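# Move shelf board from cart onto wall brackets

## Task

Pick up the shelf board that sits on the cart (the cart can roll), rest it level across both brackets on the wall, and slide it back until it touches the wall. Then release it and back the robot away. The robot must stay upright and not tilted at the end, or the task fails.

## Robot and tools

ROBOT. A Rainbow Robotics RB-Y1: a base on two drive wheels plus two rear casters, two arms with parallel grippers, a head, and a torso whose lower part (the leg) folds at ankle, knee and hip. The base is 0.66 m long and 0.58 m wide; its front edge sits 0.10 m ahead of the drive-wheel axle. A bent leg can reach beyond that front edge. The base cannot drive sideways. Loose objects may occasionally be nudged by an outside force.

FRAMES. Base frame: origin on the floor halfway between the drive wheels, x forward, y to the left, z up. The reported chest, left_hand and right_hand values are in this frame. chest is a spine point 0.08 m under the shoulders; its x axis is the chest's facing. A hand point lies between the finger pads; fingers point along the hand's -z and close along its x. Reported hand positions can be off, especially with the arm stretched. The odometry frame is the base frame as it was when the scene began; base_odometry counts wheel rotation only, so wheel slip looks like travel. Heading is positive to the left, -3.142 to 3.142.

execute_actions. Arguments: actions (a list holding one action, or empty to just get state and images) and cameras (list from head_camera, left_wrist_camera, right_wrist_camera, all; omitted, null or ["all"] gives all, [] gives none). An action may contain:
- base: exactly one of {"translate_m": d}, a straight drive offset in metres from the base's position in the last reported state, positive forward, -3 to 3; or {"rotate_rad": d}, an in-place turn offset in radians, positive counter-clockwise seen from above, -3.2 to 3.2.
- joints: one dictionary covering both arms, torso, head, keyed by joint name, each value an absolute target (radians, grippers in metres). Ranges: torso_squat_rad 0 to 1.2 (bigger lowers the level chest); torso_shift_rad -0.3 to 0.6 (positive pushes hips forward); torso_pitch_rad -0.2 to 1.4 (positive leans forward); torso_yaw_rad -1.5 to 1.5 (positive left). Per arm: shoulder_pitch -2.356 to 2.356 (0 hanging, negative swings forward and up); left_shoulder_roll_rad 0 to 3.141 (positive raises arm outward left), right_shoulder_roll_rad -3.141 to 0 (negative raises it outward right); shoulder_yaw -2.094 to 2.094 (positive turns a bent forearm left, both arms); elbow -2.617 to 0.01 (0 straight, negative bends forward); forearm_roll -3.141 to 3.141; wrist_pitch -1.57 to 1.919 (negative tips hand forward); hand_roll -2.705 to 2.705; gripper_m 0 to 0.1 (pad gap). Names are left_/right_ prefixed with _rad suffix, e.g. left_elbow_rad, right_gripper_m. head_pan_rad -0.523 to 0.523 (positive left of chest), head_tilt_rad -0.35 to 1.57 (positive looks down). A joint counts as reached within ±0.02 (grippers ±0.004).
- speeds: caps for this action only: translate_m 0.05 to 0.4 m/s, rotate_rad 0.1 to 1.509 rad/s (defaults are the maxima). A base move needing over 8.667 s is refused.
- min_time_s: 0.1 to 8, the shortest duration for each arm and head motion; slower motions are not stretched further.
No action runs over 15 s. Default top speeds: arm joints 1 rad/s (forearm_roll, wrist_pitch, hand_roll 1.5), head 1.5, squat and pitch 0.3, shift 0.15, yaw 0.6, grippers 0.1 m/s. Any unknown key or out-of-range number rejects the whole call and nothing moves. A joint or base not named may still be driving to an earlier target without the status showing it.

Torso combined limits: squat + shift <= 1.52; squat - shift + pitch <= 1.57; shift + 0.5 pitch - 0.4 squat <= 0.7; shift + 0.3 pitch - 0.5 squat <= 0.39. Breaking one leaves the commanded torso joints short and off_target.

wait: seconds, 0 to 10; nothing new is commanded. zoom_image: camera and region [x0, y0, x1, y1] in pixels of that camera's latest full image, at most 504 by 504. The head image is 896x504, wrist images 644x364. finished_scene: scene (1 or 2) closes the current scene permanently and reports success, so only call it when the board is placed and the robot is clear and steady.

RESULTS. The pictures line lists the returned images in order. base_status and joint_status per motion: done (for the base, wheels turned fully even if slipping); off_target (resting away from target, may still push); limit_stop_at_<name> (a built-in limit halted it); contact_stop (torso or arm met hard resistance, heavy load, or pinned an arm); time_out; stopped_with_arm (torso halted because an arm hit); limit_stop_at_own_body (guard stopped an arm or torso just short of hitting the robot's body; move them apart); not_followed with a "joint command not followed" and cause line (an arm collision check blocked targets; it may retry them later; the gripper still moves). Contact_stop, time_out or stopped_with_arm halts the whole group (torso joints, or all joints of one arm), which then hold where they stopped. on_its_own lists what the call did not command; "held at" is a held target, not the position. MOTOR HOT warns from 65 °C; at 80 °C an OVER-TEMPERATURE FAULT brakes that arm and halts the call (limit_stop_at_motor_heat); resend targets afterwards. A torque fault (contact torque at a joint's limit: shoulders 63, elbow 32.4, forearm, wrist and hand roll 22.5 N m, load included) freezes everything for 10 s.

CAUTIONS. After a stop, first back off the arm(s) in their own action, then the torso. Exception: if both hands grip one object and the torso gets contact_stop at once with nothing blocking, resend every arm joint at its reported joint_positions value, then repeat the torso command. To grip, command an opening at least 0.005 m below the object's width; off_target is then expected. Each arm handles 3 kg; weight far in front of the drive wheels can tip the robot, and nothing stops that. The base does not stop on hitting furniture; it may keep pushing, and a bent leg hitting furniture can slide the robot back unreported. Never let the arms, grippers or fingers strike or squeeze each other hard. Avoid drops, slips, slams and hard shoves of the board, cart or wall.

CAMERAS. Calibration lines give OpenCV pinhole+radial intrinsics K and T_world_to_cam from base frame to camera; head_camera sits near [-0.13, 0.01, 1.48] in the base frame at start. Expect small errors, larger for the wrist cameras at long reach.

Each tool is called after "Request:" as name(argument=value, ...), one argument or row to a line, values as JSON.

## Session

Request:
execute_actions(
  actions=[
    {"joints":{"left_shoulder_pitch_rad":0,"left_shoulder_roll_rad":0.4,"left_shoulder_yaw_rad":0,"left_elbow_rad":-1.57,"left_forearm_roll_rad":0,"left_wrist_pitch_rad":0.04,"left_hand_roll_rad":0.4,"right_shoulder_pitch_rad":0,"right_shoulder_roll_rad":-0.4,"right_shoulder_yaw_rad":0,"right_elbow_rad":-1.55,"right_forearm_roll_rad":0,"right_wrist_pitch_rad":0.04,"right_hand_roll_rad":-0.4,"left_gripper_m":0.1,"right_gripper_m":0.1}},
  ],
)

Scene clock: 2.10 s.
base_odometry: x=+0.000 y=+0.000 heading=+0.000 (m, m, rad; odometry frame)
base_status: not commanded
joint_positions: torso_squat_rad=+0.350 torso_shift_rad=-0.001 torso_pitch_rad=+0.000 torso_yaw_rad=-0.001 left_shoulder_pitch_rad=+0.000 left_shoulder_roll_rad=+0.400 left_shoulder_yaw_rad=+0.000 left_elbow_rad=-1.570 left_forearm_roll_rad=+0.000 left_wrist_pitch_rad=+0.040 left_hand_roll_rad=+0.400 left_gripper_m=+0.100 right_shoulder_pitch_rad=+0.000 right_shoulder_roll_rad=-0.400 right_shoulder_yaw_rad=+0.000 right_elbow_rad=-1.550 right_forearm_roll_rad=+0.000 right_wrist_pitch_rad=+0.040 right_hand_roll_rad=-0.400 right_gripper_m=+0.099 head_pan_rad=+0.000 head_tilt_rad=+0.399
joint_status: all done
chest: x=-0.2287 y=+0.0004 z=+1.2474 quat_wxyz=(+1.000, +0.000, +0.000, -0.001) (m; base frame)
left_hand: x=+0.2891 y=+0.3432 z=+1.0361 quat_wxyz=(+0.720, +0.005, -0.694, +0.005) (m; base frame)
right_hand: x=+0.2875 y=-0.3473 z=+1.0271 quat_wxyz=(+0.726, -0.009, -0.687, -0.009) (m; base frame)
pictures: head_camera, left_wrist_camera, right_wrist_camera
camera_calibration (this result's frames):
head_camera: T_world_to_cam=[[0.0425514, -0.998968, 0.0158571, -0.010546], [-0.379741, -0.0308514, -0.924578, 1.32084], [0.924114, 0.0333205, -0.380662, 0.685592], [0, 0, 0, 1]] pos_world=[-0.131541, 0.00737025, 1.48236]
left_wrist_camera: T_world_to_cam=[[0.0644964, -0.0463507, 0.996841, -1.03097], [-0.590137, -0.807303, 0.000644629, 0.484455], [0.804723, -0.588314, -0.0794214, 0.134105], [0, 0, 0, 1]] pos_world=[0.244471, 0.422211, 1.03805]
right_wrist_camera: T_world_to_cam=[[-0.0423654, -0.0377256, -0.99839, 1.01663], [-0.62156, 0.78336, -0.00322532, 0.486008], [0.782221, 0.620422, -0.056636, 0.136772], [0, 0, 0, 1]] pos_world=[0.238166, -0.427223, 1.02431]
Images, in order (width x height): head_camera 896x504, left_wrist_camera 644x364, right_wrist_camera 644x364.

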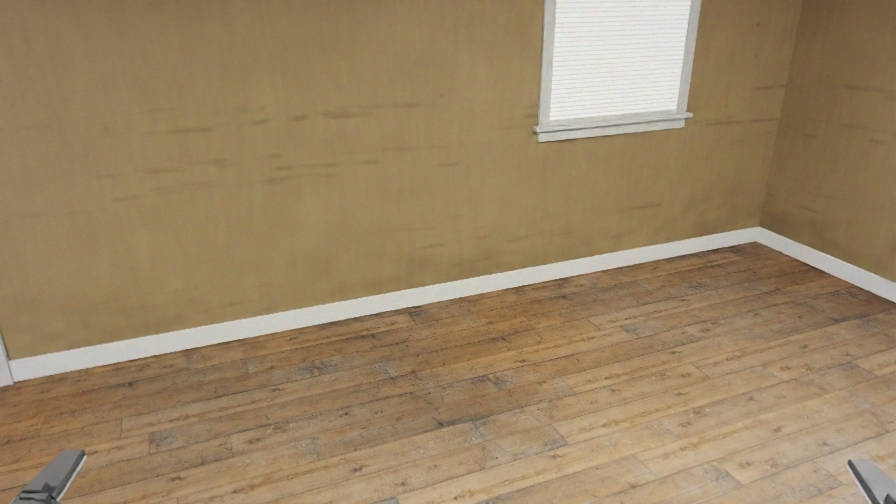

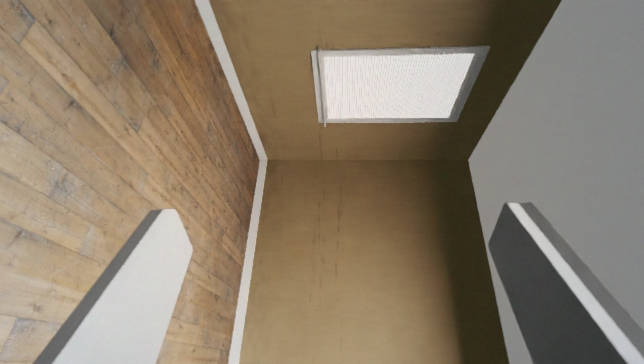

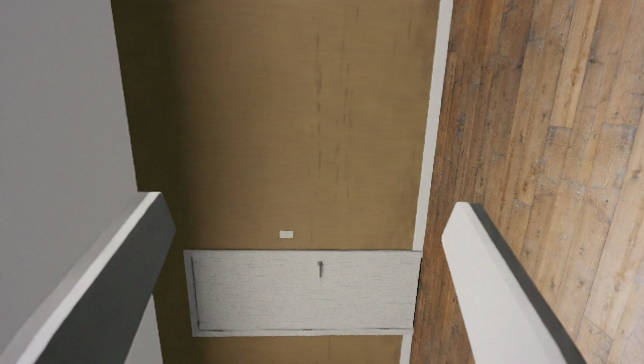

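Request:
execute_actions(
  actions=[
    {"base":{"rotate_rad":-2.68}},
  ],
)

Scene clock: 7.23 s.
base_odometry: x=+0.000 y=+0.000 heading=-2.679 (m, m, rad; odometry frame)
base_status: done
joint_positions: torso_squat_rad=+0.350 torso_shift_rad=-0.001 torso_pitch_rad=+0.000 torso_yaw_rad=-0.001 left_shoulder_pitch_rad=+0.000 left_shoulder_roll_rad=+0.400 left_shoulder_yaw_rad=+0.000 left_elbow_rad=-1.570 left_forearm_roll_rad=+0.000 left_wrist_pitch_rad=+0.040 left_hand_roll_rad=+0.400 left_gripper_m=+0.100 right_shoulder_pitch_rad=+0.000 right_shoulder_roll_rad=-0.400 right_shoulder_yaw_rad=+0.000 right_elbow_rad=-1.550 right_forearm_roll_rad=+0.000 right_wrist_pitch_rad=+0.040 right_hand_roll_rad=-0.400 right_gripper_m=+0.099 head_pan_rad=+0.000 head_tilt_rad=+0.399
joint_status: not commanded
chest: x=-0.2288 y=+0.0004 z=+1.2474 quat_wxyz=(+1.000, +0.000, +0.000, +0.000) (m; base frame)
left_hand: x=+0.2890 y=+0.3432 z=+1.0361 quat_wxyz=(+0.720, +0.005, -0.694, +0.005) (m; base frame)
right_hand: x=+0.2874 y=-0.3473 z=+1.0271 quat_wxyz=(+0.726, -0.009, -0.687, -0.009) (m; base frame)
pictures: head_camera, left_wrist_camera, right_wrist_camera
camera_calibration (this result's frames):
head_camera: T_world_to_cam=[[0.0425616, -0.998968, 0.015864, -0.010548], [-0.379703, -0.0308604, -0.924594, 1.32085], [0.924129, 0.0333285, -0.380624, 0.685584], [0, 0, 0, 1]] pos_world=[-0.131589, 0.00737526, 1.48237]
left_wrist_camera: T_world_to_cam=[[0.0644912, -0.046435, 0.996837, -1.03095], [-0.590145, -0.807297, 0.000574172, 0.484525], [0.804717, -0.588316, -0.079467, 0.134195], [0, 0, 0, 1]] pos_world=[0.244439, 0.422232, 1.03808]
right_wrist_camera: T_world_to_cam=[[-0.0423327, -0.0377841, -0.998389, 1.01663], [-0.621576, 0.783347, -0.00329044, 0.486061], [0.782209, 0.620435, -0.0566469, 0.136815], [0, 0, 0, 1]] pos_world=[0.238142, -0.427227, 1.02434]
Images, in order (width x height): head_camera 896x504, left_wrist_camera 644x364, right_wrist_camera 644x364.

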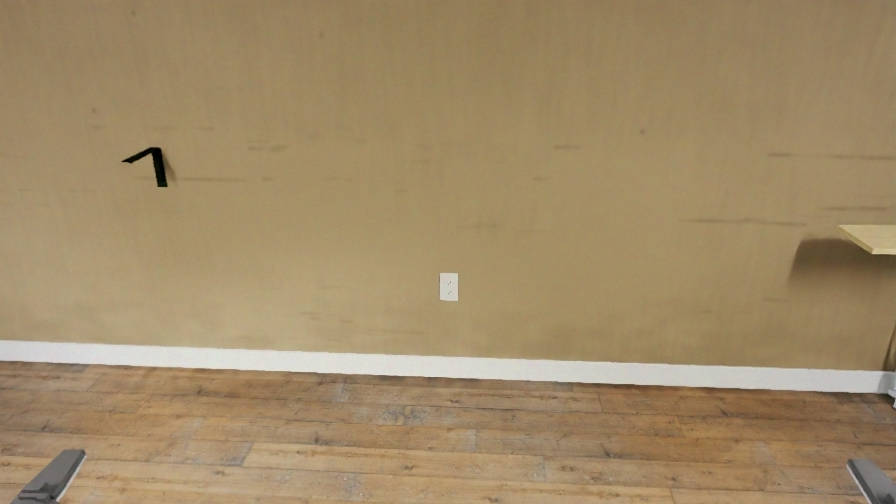

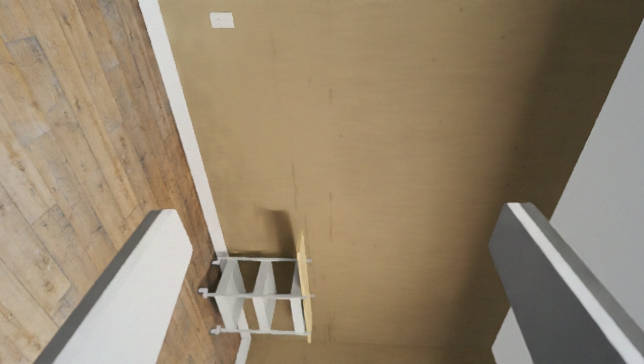

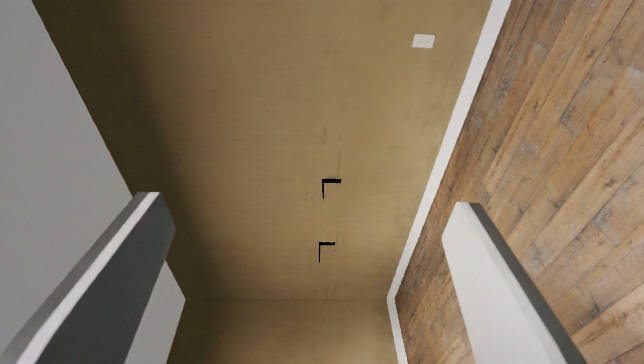

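Request:
execute_actions(
  actions=[
    {"base":{"rotate_rad":-1.196},"joints":{"torso_squat_rad":1.03}},
  ],
  cameras=[],
)

Request:
execute_actions(
  actions=[
    {"base":{"translate_m":1.91}},
  ],
  cameras=[],
)

Request:
execute_actions(
  actions=[
    {"base":{"rotate_rad":1.17},"joints":{"head_tilt_rad":0.6}},
  ],
)

Scene clock: 10.87 s.
base_odometry: x=+0.000 y=+0.000 heading=+2.409 (m, m, rad; odometry frame)
base_status: done
joint_positions: torso_squat_rad=+1.030 torso_shift_rad=-0.001 torso_pitch_rad=+0.000 torso_yaw_rad=-0.001 left_shoulder_pitch_rad=+0.000 left_shoulder_roll_rad=+0.400 left_shoulder_yaw_rad=+0.000 left_elbow_rad=-1.570 left_forearm_roll_rad=+0.000 left_wrist_pitch_rad=+0.040 left_hand_roll_rad=+0.400 left_gripper_m=+0.100 right_shoulder_pitch_rad=+0.000 right_shoulder_roll_rad=-0.400 right_shoulder_yaw_rad=+0.000 right_elbow_rad=-1.550 right_forearm_roll_rad=+0.000 right_wrist_pitch_rad=+0.040 right_hand_roll_rad=-0.400 right_gripper_m=+0.099 head_pan_rad=+0.000 head_tilt_rad=+0.399
joint_status: all done
chest: x=-0.2285 y=+0.0002 z=+0.9503 quat_wxyz=(+1.000, +0.000, +0.000, +0.000) (m; base frame)
left_hand: x=+0.2893 y=+0.3431 z=+0.7389 quat_wxyz=(+0.720, +0.005, -0.694, +0.005) (m; base frame)
right_hand: x=+0.2877 y=-0.3474 z=+0.7300 quat_wxyz=(+0.726, -0.009, -0.687, -0.009) (m; base frame)
pictures: none
No camera images: the call's "cameras" was empty. Leave "cameras" out to get every camera's image.

Scene clock: 17.13 s.
base_odometry: x=-1.419 y=+1.279 heading=+2.408 (m, m, rad; odometry frame)
base_status: done
joint_positions: torso_squat_rad=+1.030 torso_shift_rad=-0.001 torso_pitch_rad=+0.000 torso_yaw_rad=-0.001 left_shoulder_pitch_rad=+0.000 left_shoulder_roll_rad=+0.400 left_shoulder_yaw_rad=+0.000 left_elbow_rad=-1.570 left_forearm_roll_rad=+0.000 left_wrist_pitch_rad=+0.040 left_hand_roll_rad=+0.400 left_gripper_m=+0.100 right_shoulder_pitch_rad=+0.000 right_shoulder_roll_rad=-0.400 right_shoulder_yaw_rad=+0.000 right_elbow_rad=-1.550 right_forearm_roll_rad=+0.000 right_wrist_pitch_rad=+0.040 right_hand_roll_rad=-0.400 right_gripper_m=+0.099 head_pan_rad=+0.000 head_tilt_rad=+0.399
joint_status: not commanded
chest: x=-0.2284 y=+0.0002 z=+0.9503 quat_wxyz=(+1.000, +0.000, +0.000, +0.000) (m; base frame)
left_hand: x=+0.2894 y=+0.3431 z=+0.7389 quat_wxyz=(+0.720, +0.005, -0.694, +0.005) (m; base frame)
right_hand: x=+0.2878 y=-0.3474 z=+0.7299 quat_wxyz=(+0.726, -0.009, -0.687, -0.009) (m; base frame)
pictures: none
No camera images: the call's "cameras" was empty. Leave "cameras" out to get every camera's image.

Scene clock: 20.60 s.
base_odometry: x=-1.418 y=+1.279 heading=-2.706 (m, m, rad; odometry frame)
base_status: done
joint_positions: torso_squat_rad=+1.030 torso_shift_rad=-0.001 torso_pitch_rad=+0.000 torso_yaw_rad=-0.001 left_shoulder_pitch_rad=+0.000 left_shoulder_roll_rad=+0.400 left_shoulder_yaw_rad=+0.000 left_elbow_rad=-1.570 left_forearm_roll_rad=+0.000 left_wrist_pitch_rad=+0.040 left_hand_roll_rad=+0.400 left_gripper_m=+0.100 right_shoulder_pitch_rad=+0.000 right_shoulder_roll_rad=-0.400 right_shoulder_yaw_rad=+0.000 right_elbow_rad=-1.550 right_forearm_roll_rad=+0.000 right_wrist_pitch_rad=+0.040 right_hand_roll_rad=-0.400 right_gripper_m=+0.099 head_pan_rad=+0.000 head_tilt_rad=+0.600
joint_status: all done
chest: x=-0.2284 y=+0.0002 z=+0.9503 quat_wxyz=(+1.000, +0.000, +0.000, +0.000) (m; base frame)
left_hand: x=+0.2894 y=+0.3431 z=+0.7389 quat_wxyz=(+0.720, +0.005, -0.694, +0.005) (m; base frame)
right_hand: x=+0.2878 y=-0.3474 z=+0.7299 quat_wxyz=(+0.726, -0.009, -0.687, -0.009) (m; base frame)
pictures: head_camera, left_wrist_camera, right_wrist_camera
camera_calibration (this result's frames):
head_camera: T_world_to_cam=[[0.0448415, -0.99897, 0.00694055, 0.00473828], [-0.556551, -0.0307506, -0.830244, 0.901248], [0.829603, 0.0333666, -0.557356, 0.755922], [0, 0, 0, 1]] pos_world=[-0.125737, 0.00722475, 1.16954]
left_wrist_camera: T_world_to_cam=[[0.0647044, -0.0464348, 0.996824, -0.734754], [-0.590174, -0.807276, 0.000703372, 0.484668], [0.804679, -0.588345, -0.079639, 0.110349], [0, 0, 0, 1]] pos_world=[0.244784, 0.422066, 0.740868]
right_wrist_camera: T_world_to_cam=[[-0.0425045, -0.0377926, -0.998381, 0.71996], [-0.621586, 0.783339, -0.00318938, 0.485334], [0.782192, 0.620445, -0.0567868, 0.119909], [0, 0, 0, 1]] pos_world=[0.238487, -0.427369, 0.727152]
Images, in order (width x height): head_camera 896x504, left_wrist_camera 644x364, right_wrist_camera 644x364.

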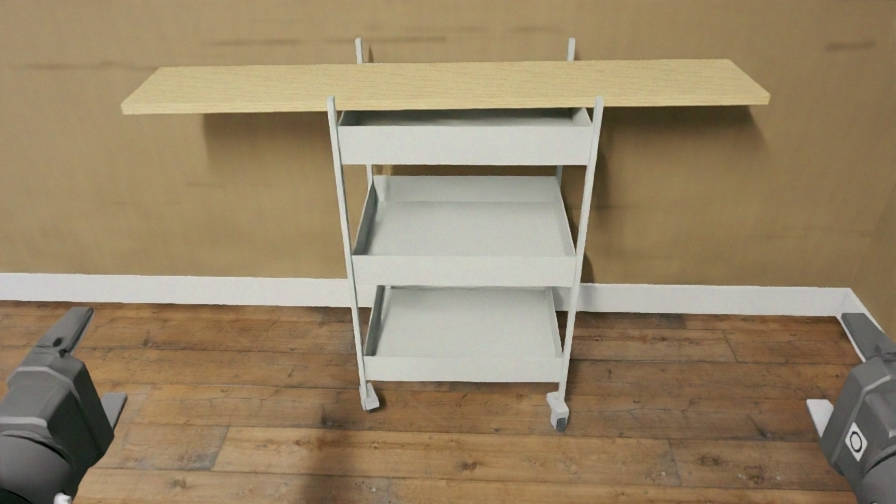

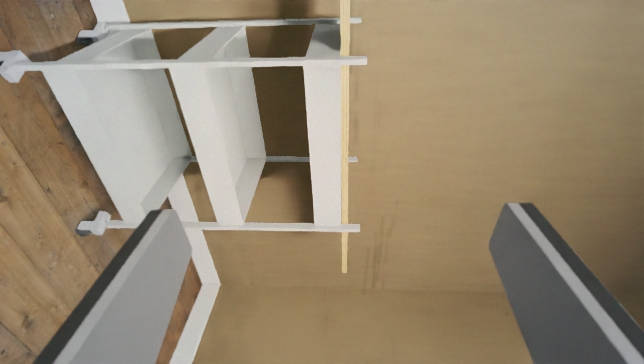

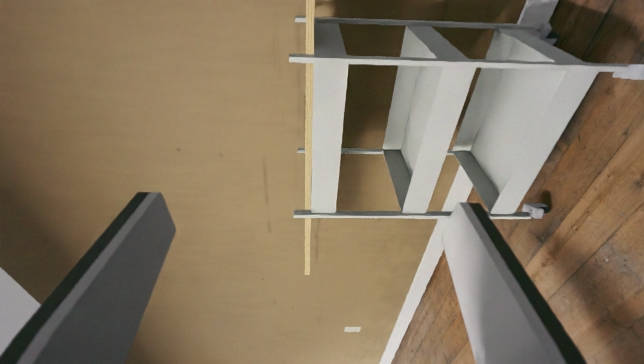

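Request:
execute_actions(
  actions=[
    {"base":{"translate_m":0.55},"joints":{"torso_yaw_rad":0.06,"torso_squat_rad":1.01,"head_tilt_rad":0.8}},
  ],
)

Scene clock: 23.53 s.
base_odometry: x=-1.917 y=+1.047 heading=-2.705 (m, m, rad; odometry frame)
base_status: done
joint_positions: torso_squat_rad=+1.010 torso_shift_rad=-0.001 torso_pitch_rad=+0.000 torso_yaw_rad=+0.060 left_shoulder_pitch_rad=+0.000 left_shoulder_roll_rad=+0.400 left_shoulder_yaw_rad=+0.000 left_elbow_rad=-1.570 left_forearm_roll_rad=+0.000 left_wrist_pitch_rad=+0.040 left_hand_roll_rad=+0.400 left_gripper_m=+0.100 right_shoulder_pitch_rad=+0.000 right_shoulder_roll_rad=-0.400 right_shoulder_yaw_rad=+0.000 right_elbow_rad=-1.550 right_forearm_roll_rad=+0.000 right_wrist_pitch_rad=+0.040 right_hand_roll_rad=-0.400 right_gripper_m=+0.099 head_pan_rad=+0.000 head_tilt_rad=+0.800
joint_status: all done
chest: x=-0.2284 y=+0.0002 z=+0.9622 quat_wxyz=(+1.000, +0.000, +0.000, +0.030) (m; base frame)
left_hand: x=+0.2675 y=+0.3740 z=+0.7507 quat_wxyz=(+0.720, +0.027, -0.693, +0.027) (m; base frame)
right_hand: x=+0.3080 y=-0.3152 z=+0.7419 quat_wxyz=(+0.726, +0.012, -0.687, +0.013) (m; base frame)
pictures: head_camera, left_wrist_camera, right_wrist_camera
camera_calibration (this result's frames):
head_camera: T_world_to_cam=[[0.106175, -0.994345, -0.00221055, 0.0292993], [-0.707245, -0.0739558, -0.70309, 0.732343], [0.69895, 0.076214, -0.711098, 0.914206], [0, 0, 0, 1]] pos_world=[-0.124149, 0.0136193, 1.16506]
left_wrist_camera: T_world_to_cam=[[0.0674912, -0.0424479, 0.996816, -0.74599], [-0.539837, -0.841769, 0.000705206, 0.496167], [0.839059, -0.538166, -0.0797269, 0.119237], [0, 0, 0, 1]] pos_world=[0.218151, 0.450162, 0.752771]
right_wrist_camera: T_world_to_cam=[[-0.0401214, -0.0403517, -0.99838, 0.732413], [-0.668271, 0.743911, -0.00321136, 0.474728], [0.742835, 0.667059, -0.0568126, 0.111616], [0, 0, 0, 1]] pos_world=[0.26372, -0.398056, 0.739092]
Images, in order (width x height): head_camera 896x504, left_wrist_camera 644x364, right_wrist_camera 644x364.

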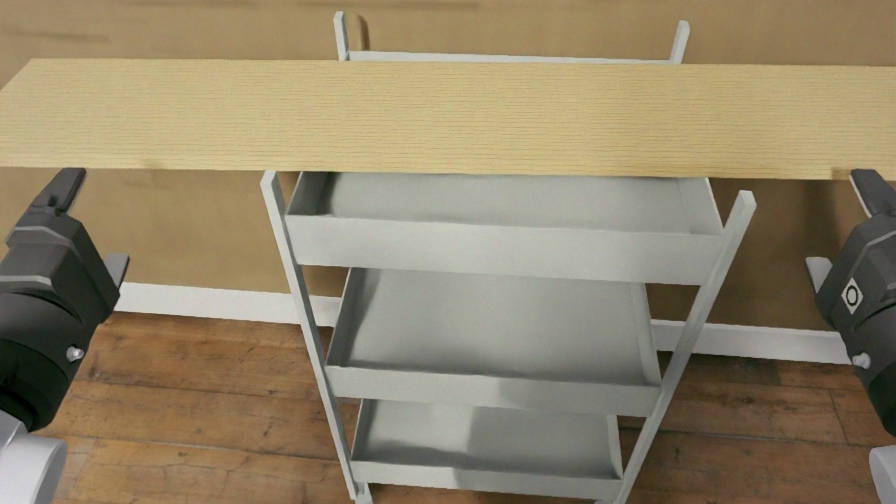

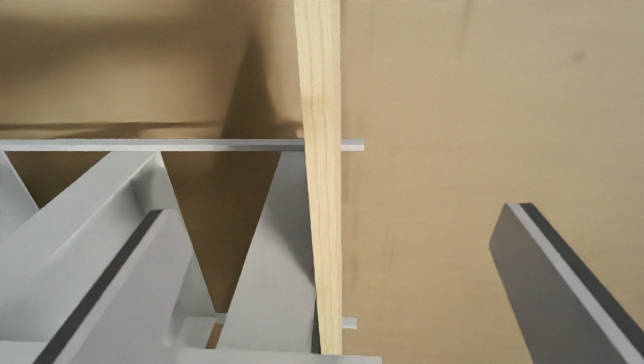

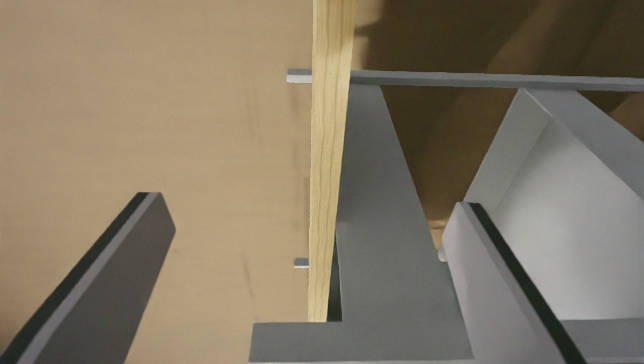

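Request:
execute_actions(
  actions=[
    {"base":{"translate_m":0.12},"joints":{"torso_squat_rad":1.03}},
  ],
)

Request:
execute_actions(
  actions=[
    {"joints":{"left_gripper_m":0.005,"right_gripper_m":0.005}},
  ],
  cameras=[],
)

Request:
execute_actions(
  actions=[
    {"joints":{"torso_squat_rad":0.8}},
  ],
  cameras=["head_camera"],
)

Request:
execute_actions(
  actions=[
    {"base":{"translate_m":-0.8},"joints":{"torso_squat_rad":0.45,"torso_yaw_rad":0,"head_tilt_rad":0.4}},
  ],
  cameras=[],
)

Request:
execute_actions(
  actions=[
    {"base":{"rotate_rad":1.57}},
  ],
  cameras=[],
)

Request:
execute_actions(
  actions=[
    {"base":{"translate_m":2.9}},
  ],
  cameras=[],
)

Request:
execute_actions(
  actions=[
    {"base":{"translate_m":0.35}},
  ],
  cameras=[],
)

Request:
execute_actions(
  actions=[
    {"base":{"rotate_rad":-1.57}},
  ],
  cameras=["head_camera"],
)

Scene clock: 25.47 s.
base_odometry: x=-2.026 y=+0.996 heading=-2.704 (m, m, rad; odometry frame)
base_status: done
joint_positions: torso_squat_rad=+1.030 torso_shift_rad=-0.001 torso_pitch_rad=+0.000 torso_yaw_rad=+0.060 left_shoulder_pitch_rad=+0.000 left_shoulder_roll_rad=+0.400 left_shoulder_yaw_rad=+0.000 left_elbow_rad=-1.570 left_forearm_roll_rad=+0.000 left_wrist_pitch_rad=+0.040 left_hand_roll_rad=+0.400 left_gripper_m=+0.100 right_shoulder_pitch_rad=+0.000 right_shoulder_roll_rad=-0.400 right_shoulder_yaw_rad=+0.000 right_elbow_rad=-1.550 right_forearm_roll_rad=+0.000 right_wrist_pitch_rad=+0.040 right_hand_roll_rad=-0.400 right_gripper_m=+0.099 head_pan_rad=+0.000 head_tilt_rad=+0.800
joint_status: all done
chest: x=-0.2284 y=+0.0002 z=+0.9503 quat_wxyz=(+1.000, +0.000, +0.000, +0.030) (m; base frame)
left_hand: x=+0.2675 y=+0.3740 z=+0.7389 quat_wxyz=(+0.720, +0.027, -0.693, +0.027) (m; base frame)
right_hand: x=+0.3080 y=-0.3153 z=+0.7300 quat_wxyz=(+0.726, +0.012, -0.687, +0.013) (m; base frame)
pictures: head_camera, left_wrist_camera, right_wrist_camera
camera_calibration (this result's frames):
head_camera: T_world_to_cam=[[0.106165, -0.994346, -0.00220308, 0.0292605], [-0.707201, -0.0739494, -0.703135, 0.723987], [0.698996, 0.0762067, -0.711053, 0.905707], [0, 0, 0, 1]] pos_world=[-0.124188, 0.0136125, 1.15313]
left_wrist_camera: T_world_to_cam=[[0.0673775, -0.0424516, 0.996824, -0.734126], [-0.539857, -0.841756, 0.000642372, 0.496214], [0.839056, -0.538186, -0.0796333, 0.118211], [0, 0, 0, 1]] pos_world=[0.218163, 0.450146, 0.740889]
right_wrist_camera: T_world_to_cam=[[-0.0400764, -0.0403606, -0.998381, 0.720508], [-0.668256, 0.743924, -0.00324913, 0.474719], [0.742851, 0.667044, -0.056785, 0.110936], [0, 0, 0, 1]] pos_world=[0.2637, -0.398074, 0.727183]
Images, in order (width x height): head_camera 896x504, left_wrist_camera 644x364, right_wrist_camera 644x364.

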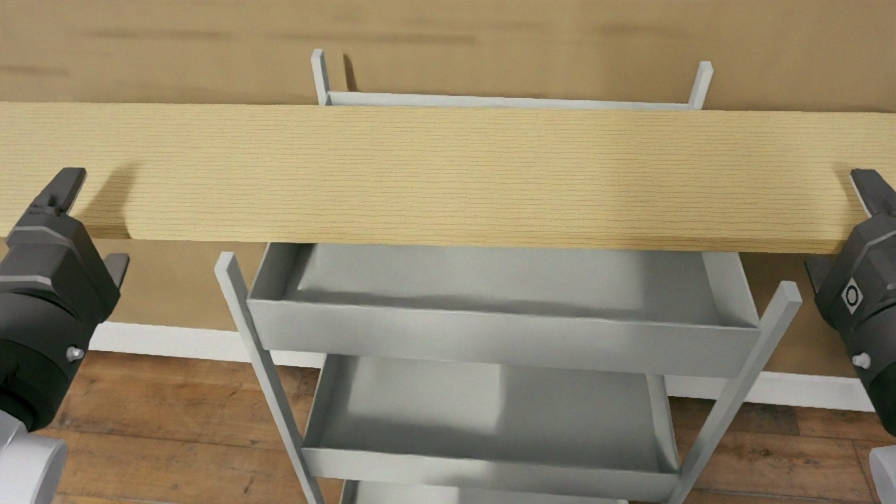

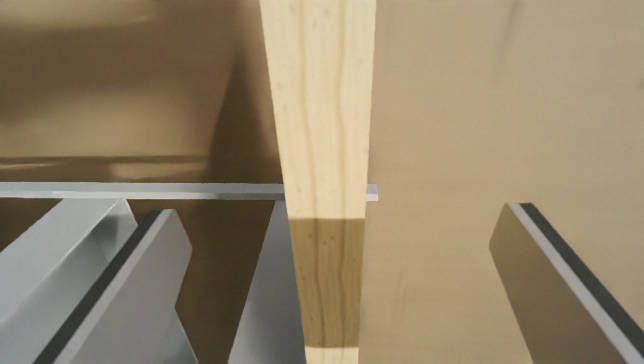

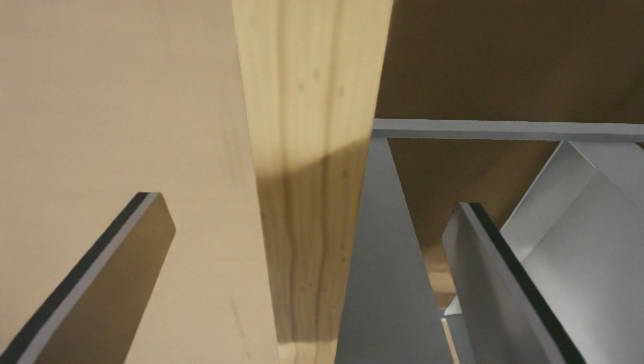

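Scene clock: 26.90 s.
base_odometry: x=-2.026 y=+0.996 heading=-2.704 (m, m, rad; odometry frame)
base_status: not commanded
joint_positions: torso_squat_rad=+1.030 torso_shift_rad=-0.001 torso_pitch_rad=+0.000 torso_yaw_rad=+0.060 left_shoulder_pitch_rad=+0.000 left_shoulder_roll_rad=+0.400 left_shoulder_yaw_rad=+0.000 left_elbow_rad=-1.570 left_forearm_roll_rad=+0.000 left_wrist_pitch_rad=+0.040 left_hand_roll_rad=+0.400 left_gripper_m=+0.019 right_shoulder_pitch_rad=+0.000 right_shoulder_roll_rad=-0.400 right_shoulder_yaw_rad=+0.000 right_elbow_rad=-1.550 right_forearm_roll_rad=+0.000 right_wrist_pitch_rad=+0.040 right_hand_roll_rad=-0.400 right_gripper_m=+0.018 head_pan_rad=+0.000 head_tilt_rad=+0.800
joint_status: left_gripper_m off_target (ended at +0.019, target +0.005); right_gripper_m off_target (ended at +0.018, target +0.005)
chest: x=-0.2284 y=+0.0002 z=+0.9503 quat_wxyz=(+1.000, +0.000, +0.000, +0.030) (m; base frame)
left_hand: x=+0.2674 y=+0.3740 z=+0.7383 quat_wxyz=(+0.720, +0.026, -0.693, +0.027) (m; base frame)
right_hand: x=+0.3081 y=-0.3151 z=+0.7303 quat_wxyz=(+0.726, +0.012, -0.687, +0.014) (m; base frame)
pictures: none
No camera images: the call's "cameras" was empty. Leave "cameras" out to get every camera's image.

Scene clock: 28.47 s.
base_odometry: x=-2.026 y=+0.996 heading=-2.704 (m, m, rad; odometry frame)
base_status: not commanded
joint_positions: torso_squat_rad=+0.800 torso_shift_rad=-0.001 torso_pitch_rad=+0.001 torso_yaw_rad=+0.060 left_shoulder_pitch_rad=+0.001 left_shoulder_roll_rad=+0.400 left_shoulder_yaw_rad=-0.001 left_elbow_rad=-1.569 left_forearm_roll_rad=+0.000 left_wrist_pitch_rad=+0.041 left_hand_roll_rad=+0.400 left_gripper_m=+0.019 right_shoulder_pitch_rad=+0.001 right_shoulder_roll_rad=-0.400 right_shoulder_yaw_rad=+0.001 right_elbow_rad=-1.549 right_forearm_roll_rad=+0.000 right_wrist_pitch_rad=+0.041 right_hand_roll_rad=-0.400 right_gripper_m=+0.017 head_pan_rad=+0.000 head_tilt_rad=+0.800
joint_status: all done
chest: x=-0.2281 y=+0.0003 z=+1.0777 quat_wxyz=(+1.000, +0.000, +0.000, +0.030) (m; base frame)
left_hand: x=+0.2672 y=+0.3741 z=+0.8643 quat_wxyz=(+0.721, +0.027, -0.692, +0.028) (m; base frame)
right_hand: x=+0.3077 y=-0.3154 z=+0.8554 quat_wxyz=(+0.728, +0.012, -0.686, +0.013) (m; base frame)
pictures: head_camera
camera_calibration (this result's frames):
head_camera: T_world_to_cam=[[0.106157, -0.994347, -0.00226813, 0.0296481], [-0.707854, -0.0739686, -0.702475, 0.812913], [0.698336, 0.0761782, -0.711705, 0.996598], [0, 0, 0, 1]] pos_world=[-0.123683, 0.0136915, 1.2804]
Images, in order (width x height): head_camera 896x504.

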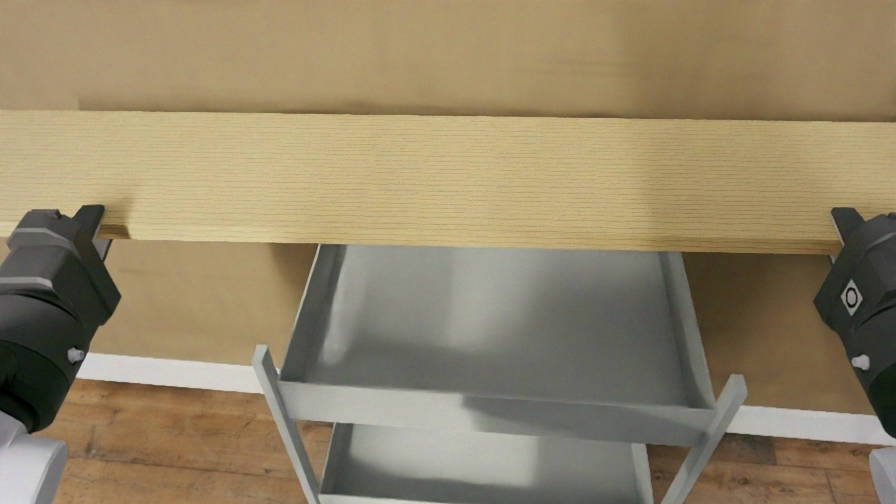

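Scene clock: 32.33 s.
base_odometry: x=-1.301 y=+1.335 heading=-2.702 (m, m, rad; odometry frame)
base_status: done
joint_positions: torso_squat_rad=+0.450 torso_shift_rad=-0.001 torso_pitch_rad=+0.001 torso_yaw_rad=+0.000 left_shoulder_pitch_rad=+0.002 left_shoulder_roll_rad=+0.400 left_shoulder_yaw_rad=-0.001 left_elbow_rad=-1.569 left_forearm_roll_rad=+0.000 left_wrist_pitch_rad=+0.041 left_hand_roll_rad=+0.400 left_gripper_m=+0.019 right_shoulder_pitch_rad=+0.001 right_shoulder_roll_rad=-0.400 right_shoulder_yaw_rad=+0.001 right_elbow_rad=-1.549 right_forearm_roll_rad=+0.000 right_wrist_pitch_rad=+0.041 right_hand_roll_rad=-0.400 right_gripper_m=+0.017 head_pan_rad=+0.000 head_tilt_rad=+0.400
joint_status: all done
chest: x=-0.2282 y=+0.0004 z=+1.2203 quat_wxyz=(+1.000, +0.000, +0.000, +0.000) (m; base frame)
left_hand: x=+0.2885 y=+0.3438 z=+1.0068 quat_wxyz=(+0.722, +0.006, -0.692, +0.006) (m; base frame)
right_hand: x=+0.2876 y=-0.3469 z=+0.9979 quat_wxyz=(+0.728, -0.009, -0.685, -0.009) (m; base frame)
pictures: none
No camera images: the call's "cameras" was empty. Leave "cameras" out to get every camera's image.

Scene clock: 36.33 s.
base_odometry: x=-1.301 y=+1.335 heading=-1.133 (m, m, rad; odometry frame)
base_status: done
joint_positions: torso_squat_rad=+0.450 torso_shift_rad=-0.001 torso_pitch_rad=+0.001 torso_yaw_rad=+0.000 left_shoulder_pitch_rad=+0.002 left_shoulder_roll_rad=+0.400 left_shoulder_yaw_rad=-0.001 left_elbow_rad=-1.569 left_forearm_roll_rad=+0.000 left_wrist_pitch_rad=+0.041 left_hand_roll_rad=+0.400 left_gripper_m=+0.019 right_shoulder_pitch_rad=+0.001 right_shoulder_roll_rad=-0.400 right_shoulder_yaw_rad=+0.001 right_elbow_rad=-1.549 right_forearm_roll_rad=+0.000 right_wrist_pitch_rad=+0.041 right_hand_roll_rad=-0.400 right_gripper_m=+0.017 head_pan_rad=+0.000 head_tilt_rad=+0.400
joint_status: not commanded
chest: x=-0.2282 y=+0.0003 z=+1.2203 quat_wxyz=(+1.000, +0.000, +0.000, +0.000) (m; base frame)
left_hand: x=+0.2885 y=+0.3437 z=+1.0068 quat_wxyz=(+0.722, +0.006, -0.692, +0.006) (m; base frame)
right_hand: x=+0.2876 y=-0.3469 z=+0.9979 quat_wxyz=(+0.728, -0.009, -0.685, -0.009) (m; base frame)
pictures: none
No camera images: the call's "cameras" was empty. Leave "cameras" out to get every camera's image.

Scene clock: 45.13 s.
base_odometry: x=-0.070 y=-1.291 heading=-1.132 (m, m, rad; odometry frame)
base_status: done
joint_positions: torso_squat_rad=+0.450 torso_shift_rad=-0.001 torso_pitch_rad=+0.001 torso_yaw_rad=+0.000 left_shoulder_pitch_rad=+0.002 left_shoulder_roll_rad=+0.400 left_shoulder_yaw_rad=-0.001 left_elbow_rad=-1.569 left_forearm_roll_rad=+0.000 left_wrist_pitch_rad=+0.041 left_hand_roll_rad=+0.400 left_gripper_m=+0.019 right_shoulder_pitch_rad=+0.001 right_shoulder_roll_rad=-0.400 right_shoulder_yaw_rad=+0.001 right_elbow_rad=-1.549 right_forearm_roll_rad=+0.000 right_wrist_pitch_rad=+0.041 right_hand_roll_rad=-0.400 right_gripper_m=+0.017 head_pan_rad=+0.000 head_tilt_rad=+0.400
joint_status: not commanded
chest: x=-0.2282 y=+0.0003 z=+1.2203 quat_wxyz=(+1.000, +0.000, +0.000, +0.000) (m; base frame)
left_hand: x=+0.2885 y=+0.3437 z=+1.0067 quat_wxyz=(+0.722, +0.006, -0.692, +0.006) (m; base frame)
right_hand: x=+0.2876 y=-0.3469 z=+0.9978 quat_wxyz=(+0.728, -0.009, -0.685, -0.009) (m; base frame)
pictures: none
No camera images: the call's "cameras" was empty. Leave "cameras" out to get every camera's image.

Scene clock: 47.57 s.
base_odometry: x=+0.078 y=-1.607 heading=-1.131 (m, m, rad; odometry frame)
base_status: done
joint_positions: torso_squat_rad=+0.450 torso_shift_rad=-0.001 torso_pitch_rad=+0.001 torso_yaw_rad=+0.000 left_shoulder_pitch_rad=+0.002 left_shoulder_roll_rad=+0.400 left_shoulder_yaw_rad=-0.001 left_elbow_rad=-1.569 left_forearm_roll_rad=+0.000 left_wrist_pitch_rad=+0.041 left_hand_roll_rad=+0.400 left_gripper_m=+0.019 right_shoulder_pitch_rad=+0.001 right_shoulder_roll_rad=-0.400 right_shoulder_yaw_rad=+0.001 right_elbow_rad=-1.549 right_forearm_roll_rad=+0.000 right_wrist_pitch_rad=+0.041 right_hand_roll_rad=-0.400 right_gripper_m=+0.017 head_pan_rad=+0.000 head_tilt_rad=+0.400
joint_status: not commanded
chest: x=-0.2282 y=+0.0003 z=+1.2203 quat_wxyz=(+1.000, +0.000, +0.000, +0.000) (m; base frame)
left_hand: x=+0.2885 y=+0.3437 z=+1.0067 quat_wxyz=(+0.722, +0.006, -0.692, +0.006) (m; base frame)
right_hand: x=+0.2876 y=-0.3469 z=+0.9978 quat_wxyz=(+0.728, -0.009, -0.685, -0.009) (m; base frame)
pictures: none
No camera images: the call's "cameras" was empty. Leave "cameras" out to get every camera's image.

Scene clock: 51.57 s.
base_odometry: x=+0.079 y=-1.607 heading=-2.701 (m, m, rad; odometry frame)
base_status: done
joint_positions: torso_squat_rad=+0.450 torso_shift_rad=-0.001 torso_pitch_rad=+0.001 torso_yaw_rad=+0.000 left_shoulder_pitch_rad=+0.002 left_shoulder_roll_rad=+0.400 left_shoulder_yaw_rad=-0.001 left_elbow_rad=-1.569 left_forearm_roll_rad=+0.000 left_wrist_pitch_rad=+0.041 left_hand_roll_rad=+0.400 left_gripper_m=+0.019 right_shoulder_pitch_rad=+0.001 right_shoulder_roll_rad=-0.400 right_shoulder_yaw_rad=+0.001 right_elbow_rad=-1.549 right_forearm_roll_rad=+0.000 right_wrist_pitch_rad=+0.041 right_hand_roll_rad=-0.400 right_gripper_m=+0.017 head_pan_rad=+0.000 head_tilt_rad=+0.400
joint_status: not commanded
chest: x=-0.2282 y=+0.0004 z=+1.2203 quat_wxyz=(+1.000, +0.000, +0.000, +0.000) (m; base frame)
left_hand: x=+0.2885 y=+0.3438 z=+1.0067 quat_wxyz=(+0.722, +0.006, -0.692, +0.006) (m; base frame)
right_hand: x=+0.2876 y=-0.3469 z=+0.9978 quat_wxyz=(+0.728, -0.009, -0.685, -0.009) (m; base frame)
pictures: head_camera
camera_calibration (this result's frames):
head_camera: T_world_to_cam=[[0.0435865, -0.998925, 0.0158131, -0.00984048], [-0.381335, -0.0312646, -0.923908, 1.29471], [0.923409, 0.0342398, -0.382288, 0.676739], [0, 0, 0, 1]] pos_world=[-0.130759, 0.00747728, 1.45506]
Images, in order (width x height): head_camera 896x504.

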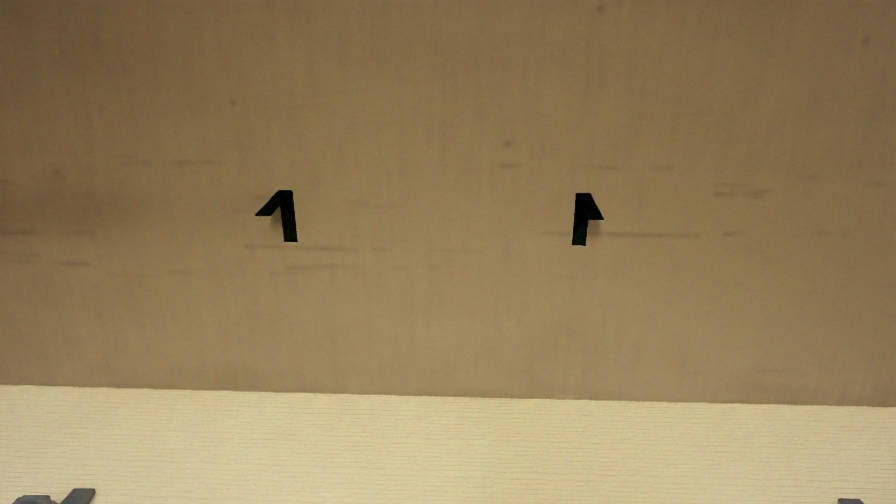

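Request:
execute_actions(
  actions=[
    {"base":{"rotate_rad":0.14},"joints":{"torso_squat_rad":0.35}},
  ],
  cameras=[],
)

Request:
execute_actions(
  actions=[
    {"base":{"translate_m":0.6},"joints":{"head_tilt_rad":0.6}},
  ],
  cameras=[],
)

Request:
execute_actions(
  actions=[
    {"base":{"rotate_rad":-0.13}},
  ],
  cameras=["head_camera"],
)

Scene clock: 53.17 s.
base_odometry: x=+0.078 y=-1.607 heading=-2.562 (m, m, rad; odometry frame)
base_status: done
joint_positions: torso_squat_rad=+0.350 torso_shift_rad=-0.001 torso_pitch_rad=+0.001 torso_yaw_rad=+0.000 left_shoulder_pitch_rad=+0.002 left_shoulder_roll_rad=+0.400 left_shoulder_yaw_rad=-0.001 left_elbow_rad=-1.569 left_forearm_roll_rad=+0.000 left_wrist_pitch_rad=+0.041 left_hand_roll_rad=+0.400 left_gripper_m=+0.019 right_shoulder_pitch_rad=+0.001 right_shoulder_roll_rad=-0.400 right_shoulder_yaw_rad=+0.001 right_elbow_rad=-1.549 right_forearm_roll_rad=+0.000 right_wrist_pitch_rad=+0.041 right_hand_roll_rad=-0.400 right_gripper_m=+0.017 head_pan_rad=+0.000 head_tilt_rad=+0.400
joint_status: all done
chest: x=-0.2282 y=+0.0003 z=+1.2475 quat_wxyz=(+1.000, +0.000, +0.000, +0.000) (m; base frame)
left_hand: x=+0.2885 y=+0.3437 z=+1.0339 quat_wxyz=(+0.722, +0.006, -0.692, +0.006) (m; base frame)
right_hand: x=+0.2876 y=-0.3469 z=+1.0250 quat_wxyz=(+0.728, -0.009, -0.685, -0.009) (m; base frame)
pictures: none
No camera images: the call's "cameras" was empty. Leave "cameras" out to get every camera's image.

Scene clock: 56.23 s.
base_odometry: x=-0.424 y=-1.936 heading=-2.563 (m, m, rad; odometry frame)
base_status: done
joint_positions: torso_squat_rad=+0.350 torso_shift_rad=-0.001 torso_pitch_rad=+0.001 torso_yaw_rad=+0.000 left_shoulder_pitch_rad=+0.002 left_shoulder_roll_rad=+0.400 left_shoulder_yaw_rad=-0.001 left_elbow_rad=-1.569 left_forearm_roll_rad=+0.000 left_wrist_pitch_rad=+0.041 left_hand_roll_rad=+0.400 left_gripper_m=+0.019 right_shoulder_pitch_rad=+0.001 right_shoulder_roll_rad=-0.400 right_shoulder_yaw_rad=+0.001 right_elbow_rad=-1.549 right_forearm_roll_rad=+0.000 right_wrist_pitch_rad=+0.041 right_hand_roll_rad=-0.400 right_gripper_m=+0.017 head_pan_rad=+0.000 head_tilt_rad=+0.600
joint_status: all done
chest: x=-0.2282 y=+0.0003 z=+1.2475 quat_wxyz=(+1.000, +0.000, +0.000, +0.000) (m; base frame)
left_hand: x=+0.2885 y=+0.3437 z=+1.0339 quat_wxyz=(+0.722, +0.006, -0.692, +0.006) (m; base frame)
right_hand: x=+0.2876 y=-0.3469 z=+1.0250 quat_wxyz=(+0.728, -0.009, -0.685, -0.009) (m; base frame)
pictures: none
No camera images: the call's "cameras" was empty. Leave "cameras" out to get every camera's image.

Scene clock: 58.00 s.
base_odometry: x=-0.424 y=-1.936 heading=-2.692 (m, m, rad; odometry frame)
base_status: done
joint_positions: torso_squat_rad=+0.350 torso_shift_rad=-0.001 torso_pitch_rad=+0.001 torso_yaw_rad=+0.000 left_shoulder_pitch_rad=+0.002 left_shoulder_roll_rad=+0.400 left_shoulder_yaw_rad=-0.001 left_elbow_rad=-1.569 left_forearm_roll_rad=+0.000 left_wrist_pitch_rad=+0.041 left_hand_roll_rad=+0.400 left_gripper_m=+0.019 right_shoulder_pitch_rad=+0.001 right_shoulder_roll_rad=-0.400 right_shoulder_yaw_rad=+0.001 right_elbow_rad=-1.549 right_forearm_roll_rad=+0.000 right_wrist_pitch_rad=+0.041 right_hand_roll_rad=-0.400 right_gripper_m=+0.017 head_pan_rad=+0.000 head_tilt_rad=+0.600
joint_status: not commanded
chest: x=-0.2282 y=+0.0004 z=+1.2475 quat_wxyz=(+1.000, +0.000, +0.000, +0.000) (m; base frame)
left_hand: x=+0.2885 y=+0.3438 z=+1.0339 quat_wxyz=(+0.722, +0.006, -0.692, +0.006) (m; base frame)
right_hand: x=+0.2876 y=-0.3469 z=+1.0251 quat_wxyz=(+0.728, -0.009, -0.685, -0.009) (m; base frame)
pictures: head_camera
camera_calibration (this result's frames):
head_camera: T_world_to_cam=[[0.0458585, -0.998924, 0.00691278, 0.00309169], [-0.557227, -0.0313233, -0.829769, 1.14736], [0.829093, 0.0342, -0.558064, 0.922183], [0, 0, 0, 1]] pos_world=[-0.125378, 0.0074888, 1.46666]
Images, in order (width x height): head_camera 896x504.

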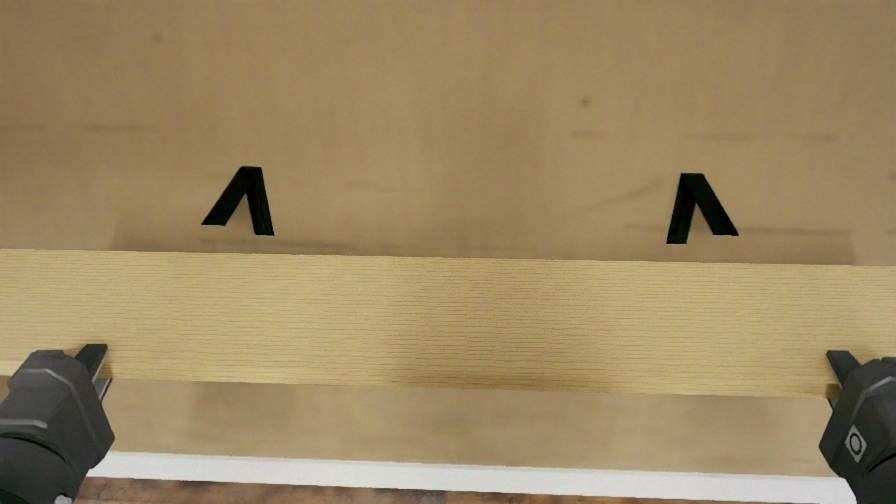

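Request:
execute_actions(
  actions=[
    {"base":{"translate_m":0.36},"joints":{"torso_squat_rad":0.45}},
  ],
  cameras=[],
)

Request:
execute_actions(
  actions=[
    {"joints":{"torso_squat_rad":0.58}},
  ],
  cameras=["head_camera"],
)

Scene clock: 60.67 s.
base_odometry: x=-0.749 y=-2.092 heading=-2.693 (m, m, rad; odometry frame)
base_status: done
joint_positions: torso_squat_rad=+0.450 torso_shift_rad=-0.001 torso_pitch_rad=+0.001 torso_yaw_rad=+0.000 left_shoulder_pitch_rad=+0.002 left_shoulder_roll_rad=+0.400 left_shoulder_yaw_rad=-0.001 left_elbow_rad=-1.569 left_forearm_roll_rad=+0.000 left_wrist_pitch_rad=+0.041 left_hand_roll_rad=+0.400 left_gripper_m=+0.019 right_shoulder_pitch_rad=+0.001 right_shoulder_roll_rad=-0.400 right_shoulder_yaw_rad=+0.001 right_elbow_rad=-1.549 right_forearm_roll_rad=+0.000 right_wrist_pitch_rad=+0.041 right_hand_roll_rad=-0.400 right_gripper_m=+0.017 head_pan_rad=+0.000 head_tilt_rad=+0.600
joint_status: all done
chest: x=-0.2282 y=+0.0003 z=+1.2203 quat_wxyz=(+1.000, +0.000, +0.000, +0.000) (m; base frame)
left_hand: x=+0.2885 y=+0.3438 z=+1.0067 quat_wxyz=(+0.722, +0.006, -0.692, +0.006) (m; base frame)
right_hand: x=+0.2876 y=-0.3469 z=+0.9978 quat_wxyz=(+0.728, -0.009, -0.685, -0.009) (m; base frame)
pictures: none
No camera images: the call's "cameras" was empty. Leave "cameras" out to get every camera's image.

Scene clock: 61.93 s.
base_odometry: x=-0.749 y=-2.092 heading=-2.693 (m, m, rad; odometry frame)
base_status: not commanded
joint_positions: torso_squat_rad=+0.580 torso_shift_rad=-0.001 torso_pitch_rad=+0.000 torso_yaw_rad=+0.000 left_shoulder_pitch_rad=+0.002 left_shoulder_roll_rad=+0.400 left_shoulder_yaw_rad=-0.001 left_elbow_rad=-1.569 left_forearm_roll_rad=+0.000 left_wrist_pitch_rad=+0.041 left_hand_roll_rad=+0.400 left_gripper_m=+0.019 right_shoulder_pitch_rad=+0.001 right_shoulder_roll_rad=-0.400 right_shoulder_yaw_rad=+0.001 right_elbow_rad=-1.549 right_forearm_roll_rad=+0.000 right_wrist_pitch_rad=+0.041 right_hand_roll_rad=-0.400 right_gripper_m=+0.017 head_pan_rad=+0.000 head_tilt_rad=+0.600
joint_status: all done
chest: x=-0.2283 y=+0.0003 z=+1.1755 quat_wxyz=(+1.000, +0.000, +0.000, +0.000) (m; base frame)
left_hand: x=+0.2884 y=+0.3438 z=+0.9620 quat_wxyz=(+0.722, +0.006, -0.692, +0.006) (m; base frame)
right_hand: x=+0.2876 y=-0.3469 z=+0.9531 quat_wxyz=(+0.728, -0.009, -0.686, -0.009) (m; base frame)
pictures: head_camera
camera_calibration (this result's frames):
head_camera: T_world_to_cam=[[0.0458571, -0.998924, 0.00692352, 0.00354452], [-0.557029, -0.0313233, -0.829902, 1.08773], [0.829226, 0.0342003, -0.557866, 0.881849], [0, 0, 0, 1]] pos_world=[-0.125519, 0.0074524, 1.39464]
Images, in order (width x height): head_camera 896x504.

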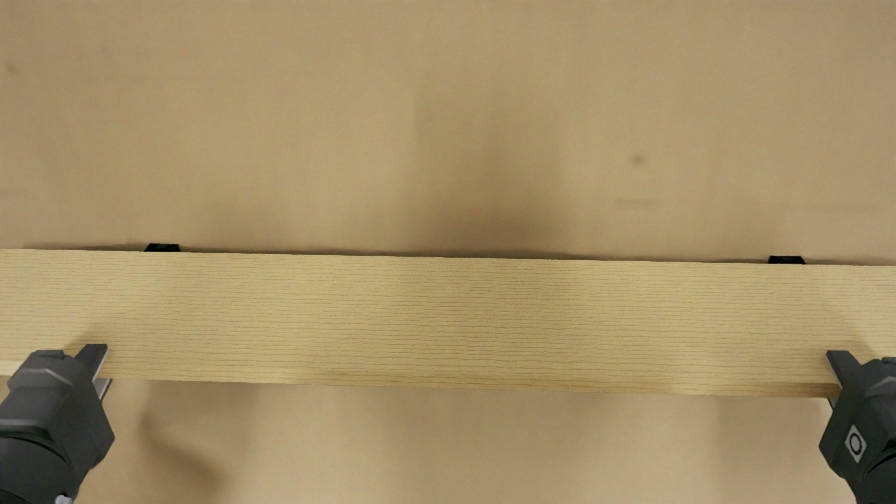

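Request:
execute_actions(
  actions=[
    {"joints":{"torso_squat_rad":0.615}},
  ],
  cameras=["head_camera"],
)

Scene clock: 62.77 s.
base_odometry: x=-0.749 y=-2.092 heading=-2.693 (m, m, rad; odometry frame)
base_status: not commanded
joint_positions: torso_squat_rad=+0.615 torso_shift_rad=-0.001 torso_pitch_rad=+0.000 torso_yaw_rad=+0.000 left_shoulder_pitch_rad=+0.002 left_shoulder_roll_rad=+0.400 left_shoulder_yaw_rad=-0.001 left_elbow_rad=-1.569 left_forearm_roll_rad=+0.000 left_wrist_pitch_rad=+0.041 left_hand_roll_rad=+0.400 left_gripper_m=+0.019 right_shoulder_pitch_rad=+0.001 right_shoulder_roll_rad=-0.400 right_shoulder_yaw_rad=+0.001 right_elbow_rad=-1.549 right_forearm_roll_rad=+0.000 right_wrist_pitch_rad=+0.041 right_hand_roll_rad=-0.400 right_gripper_m=+0.017 head_pan_rad=+0.000 head_tilt_rad=+0.600
joint_status: all done
chest: x=-0.2283 y=+0.0003 z=+1.1617 quat_wxyz=(+1.000, +0.000, +0.000, +0.000) (m; base frame)
left_hand: x=+0.2885 y=+0.3437 z=+0.9482 quat_wxyz=(+0.722, +0.006, -0.692, +0.006) (m; base frame)
right_hand: x=+0.2876 y=-0.3469 z=+0.9394 quat_wxyz=(+0.728, -0.009, -0.686, -0.009) (m; base frame)
pictures: head_camera
camera_calibration (this result's frames):
head_camera: T_world_to_cam=[[0.045857, -0.998924, 0.00692386, 0.0036325], [-0.557023, -0.0313233, -0.829906, 1.0763], [0.82923, 0.0342002, -0.55786, 0.874158], [0, 0, 0, 1]] pos_world=[-0.12552, 0.00744545, 1.38086]
Images, in order (width x height): head_camera 896x504.

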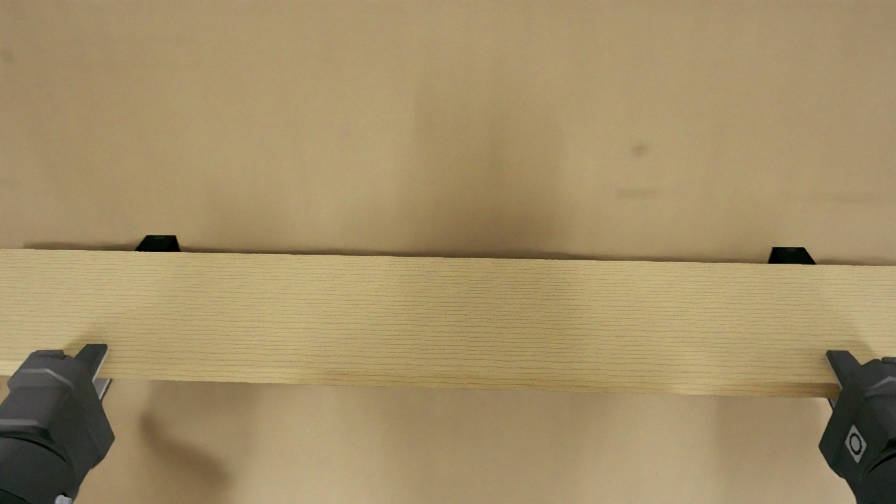

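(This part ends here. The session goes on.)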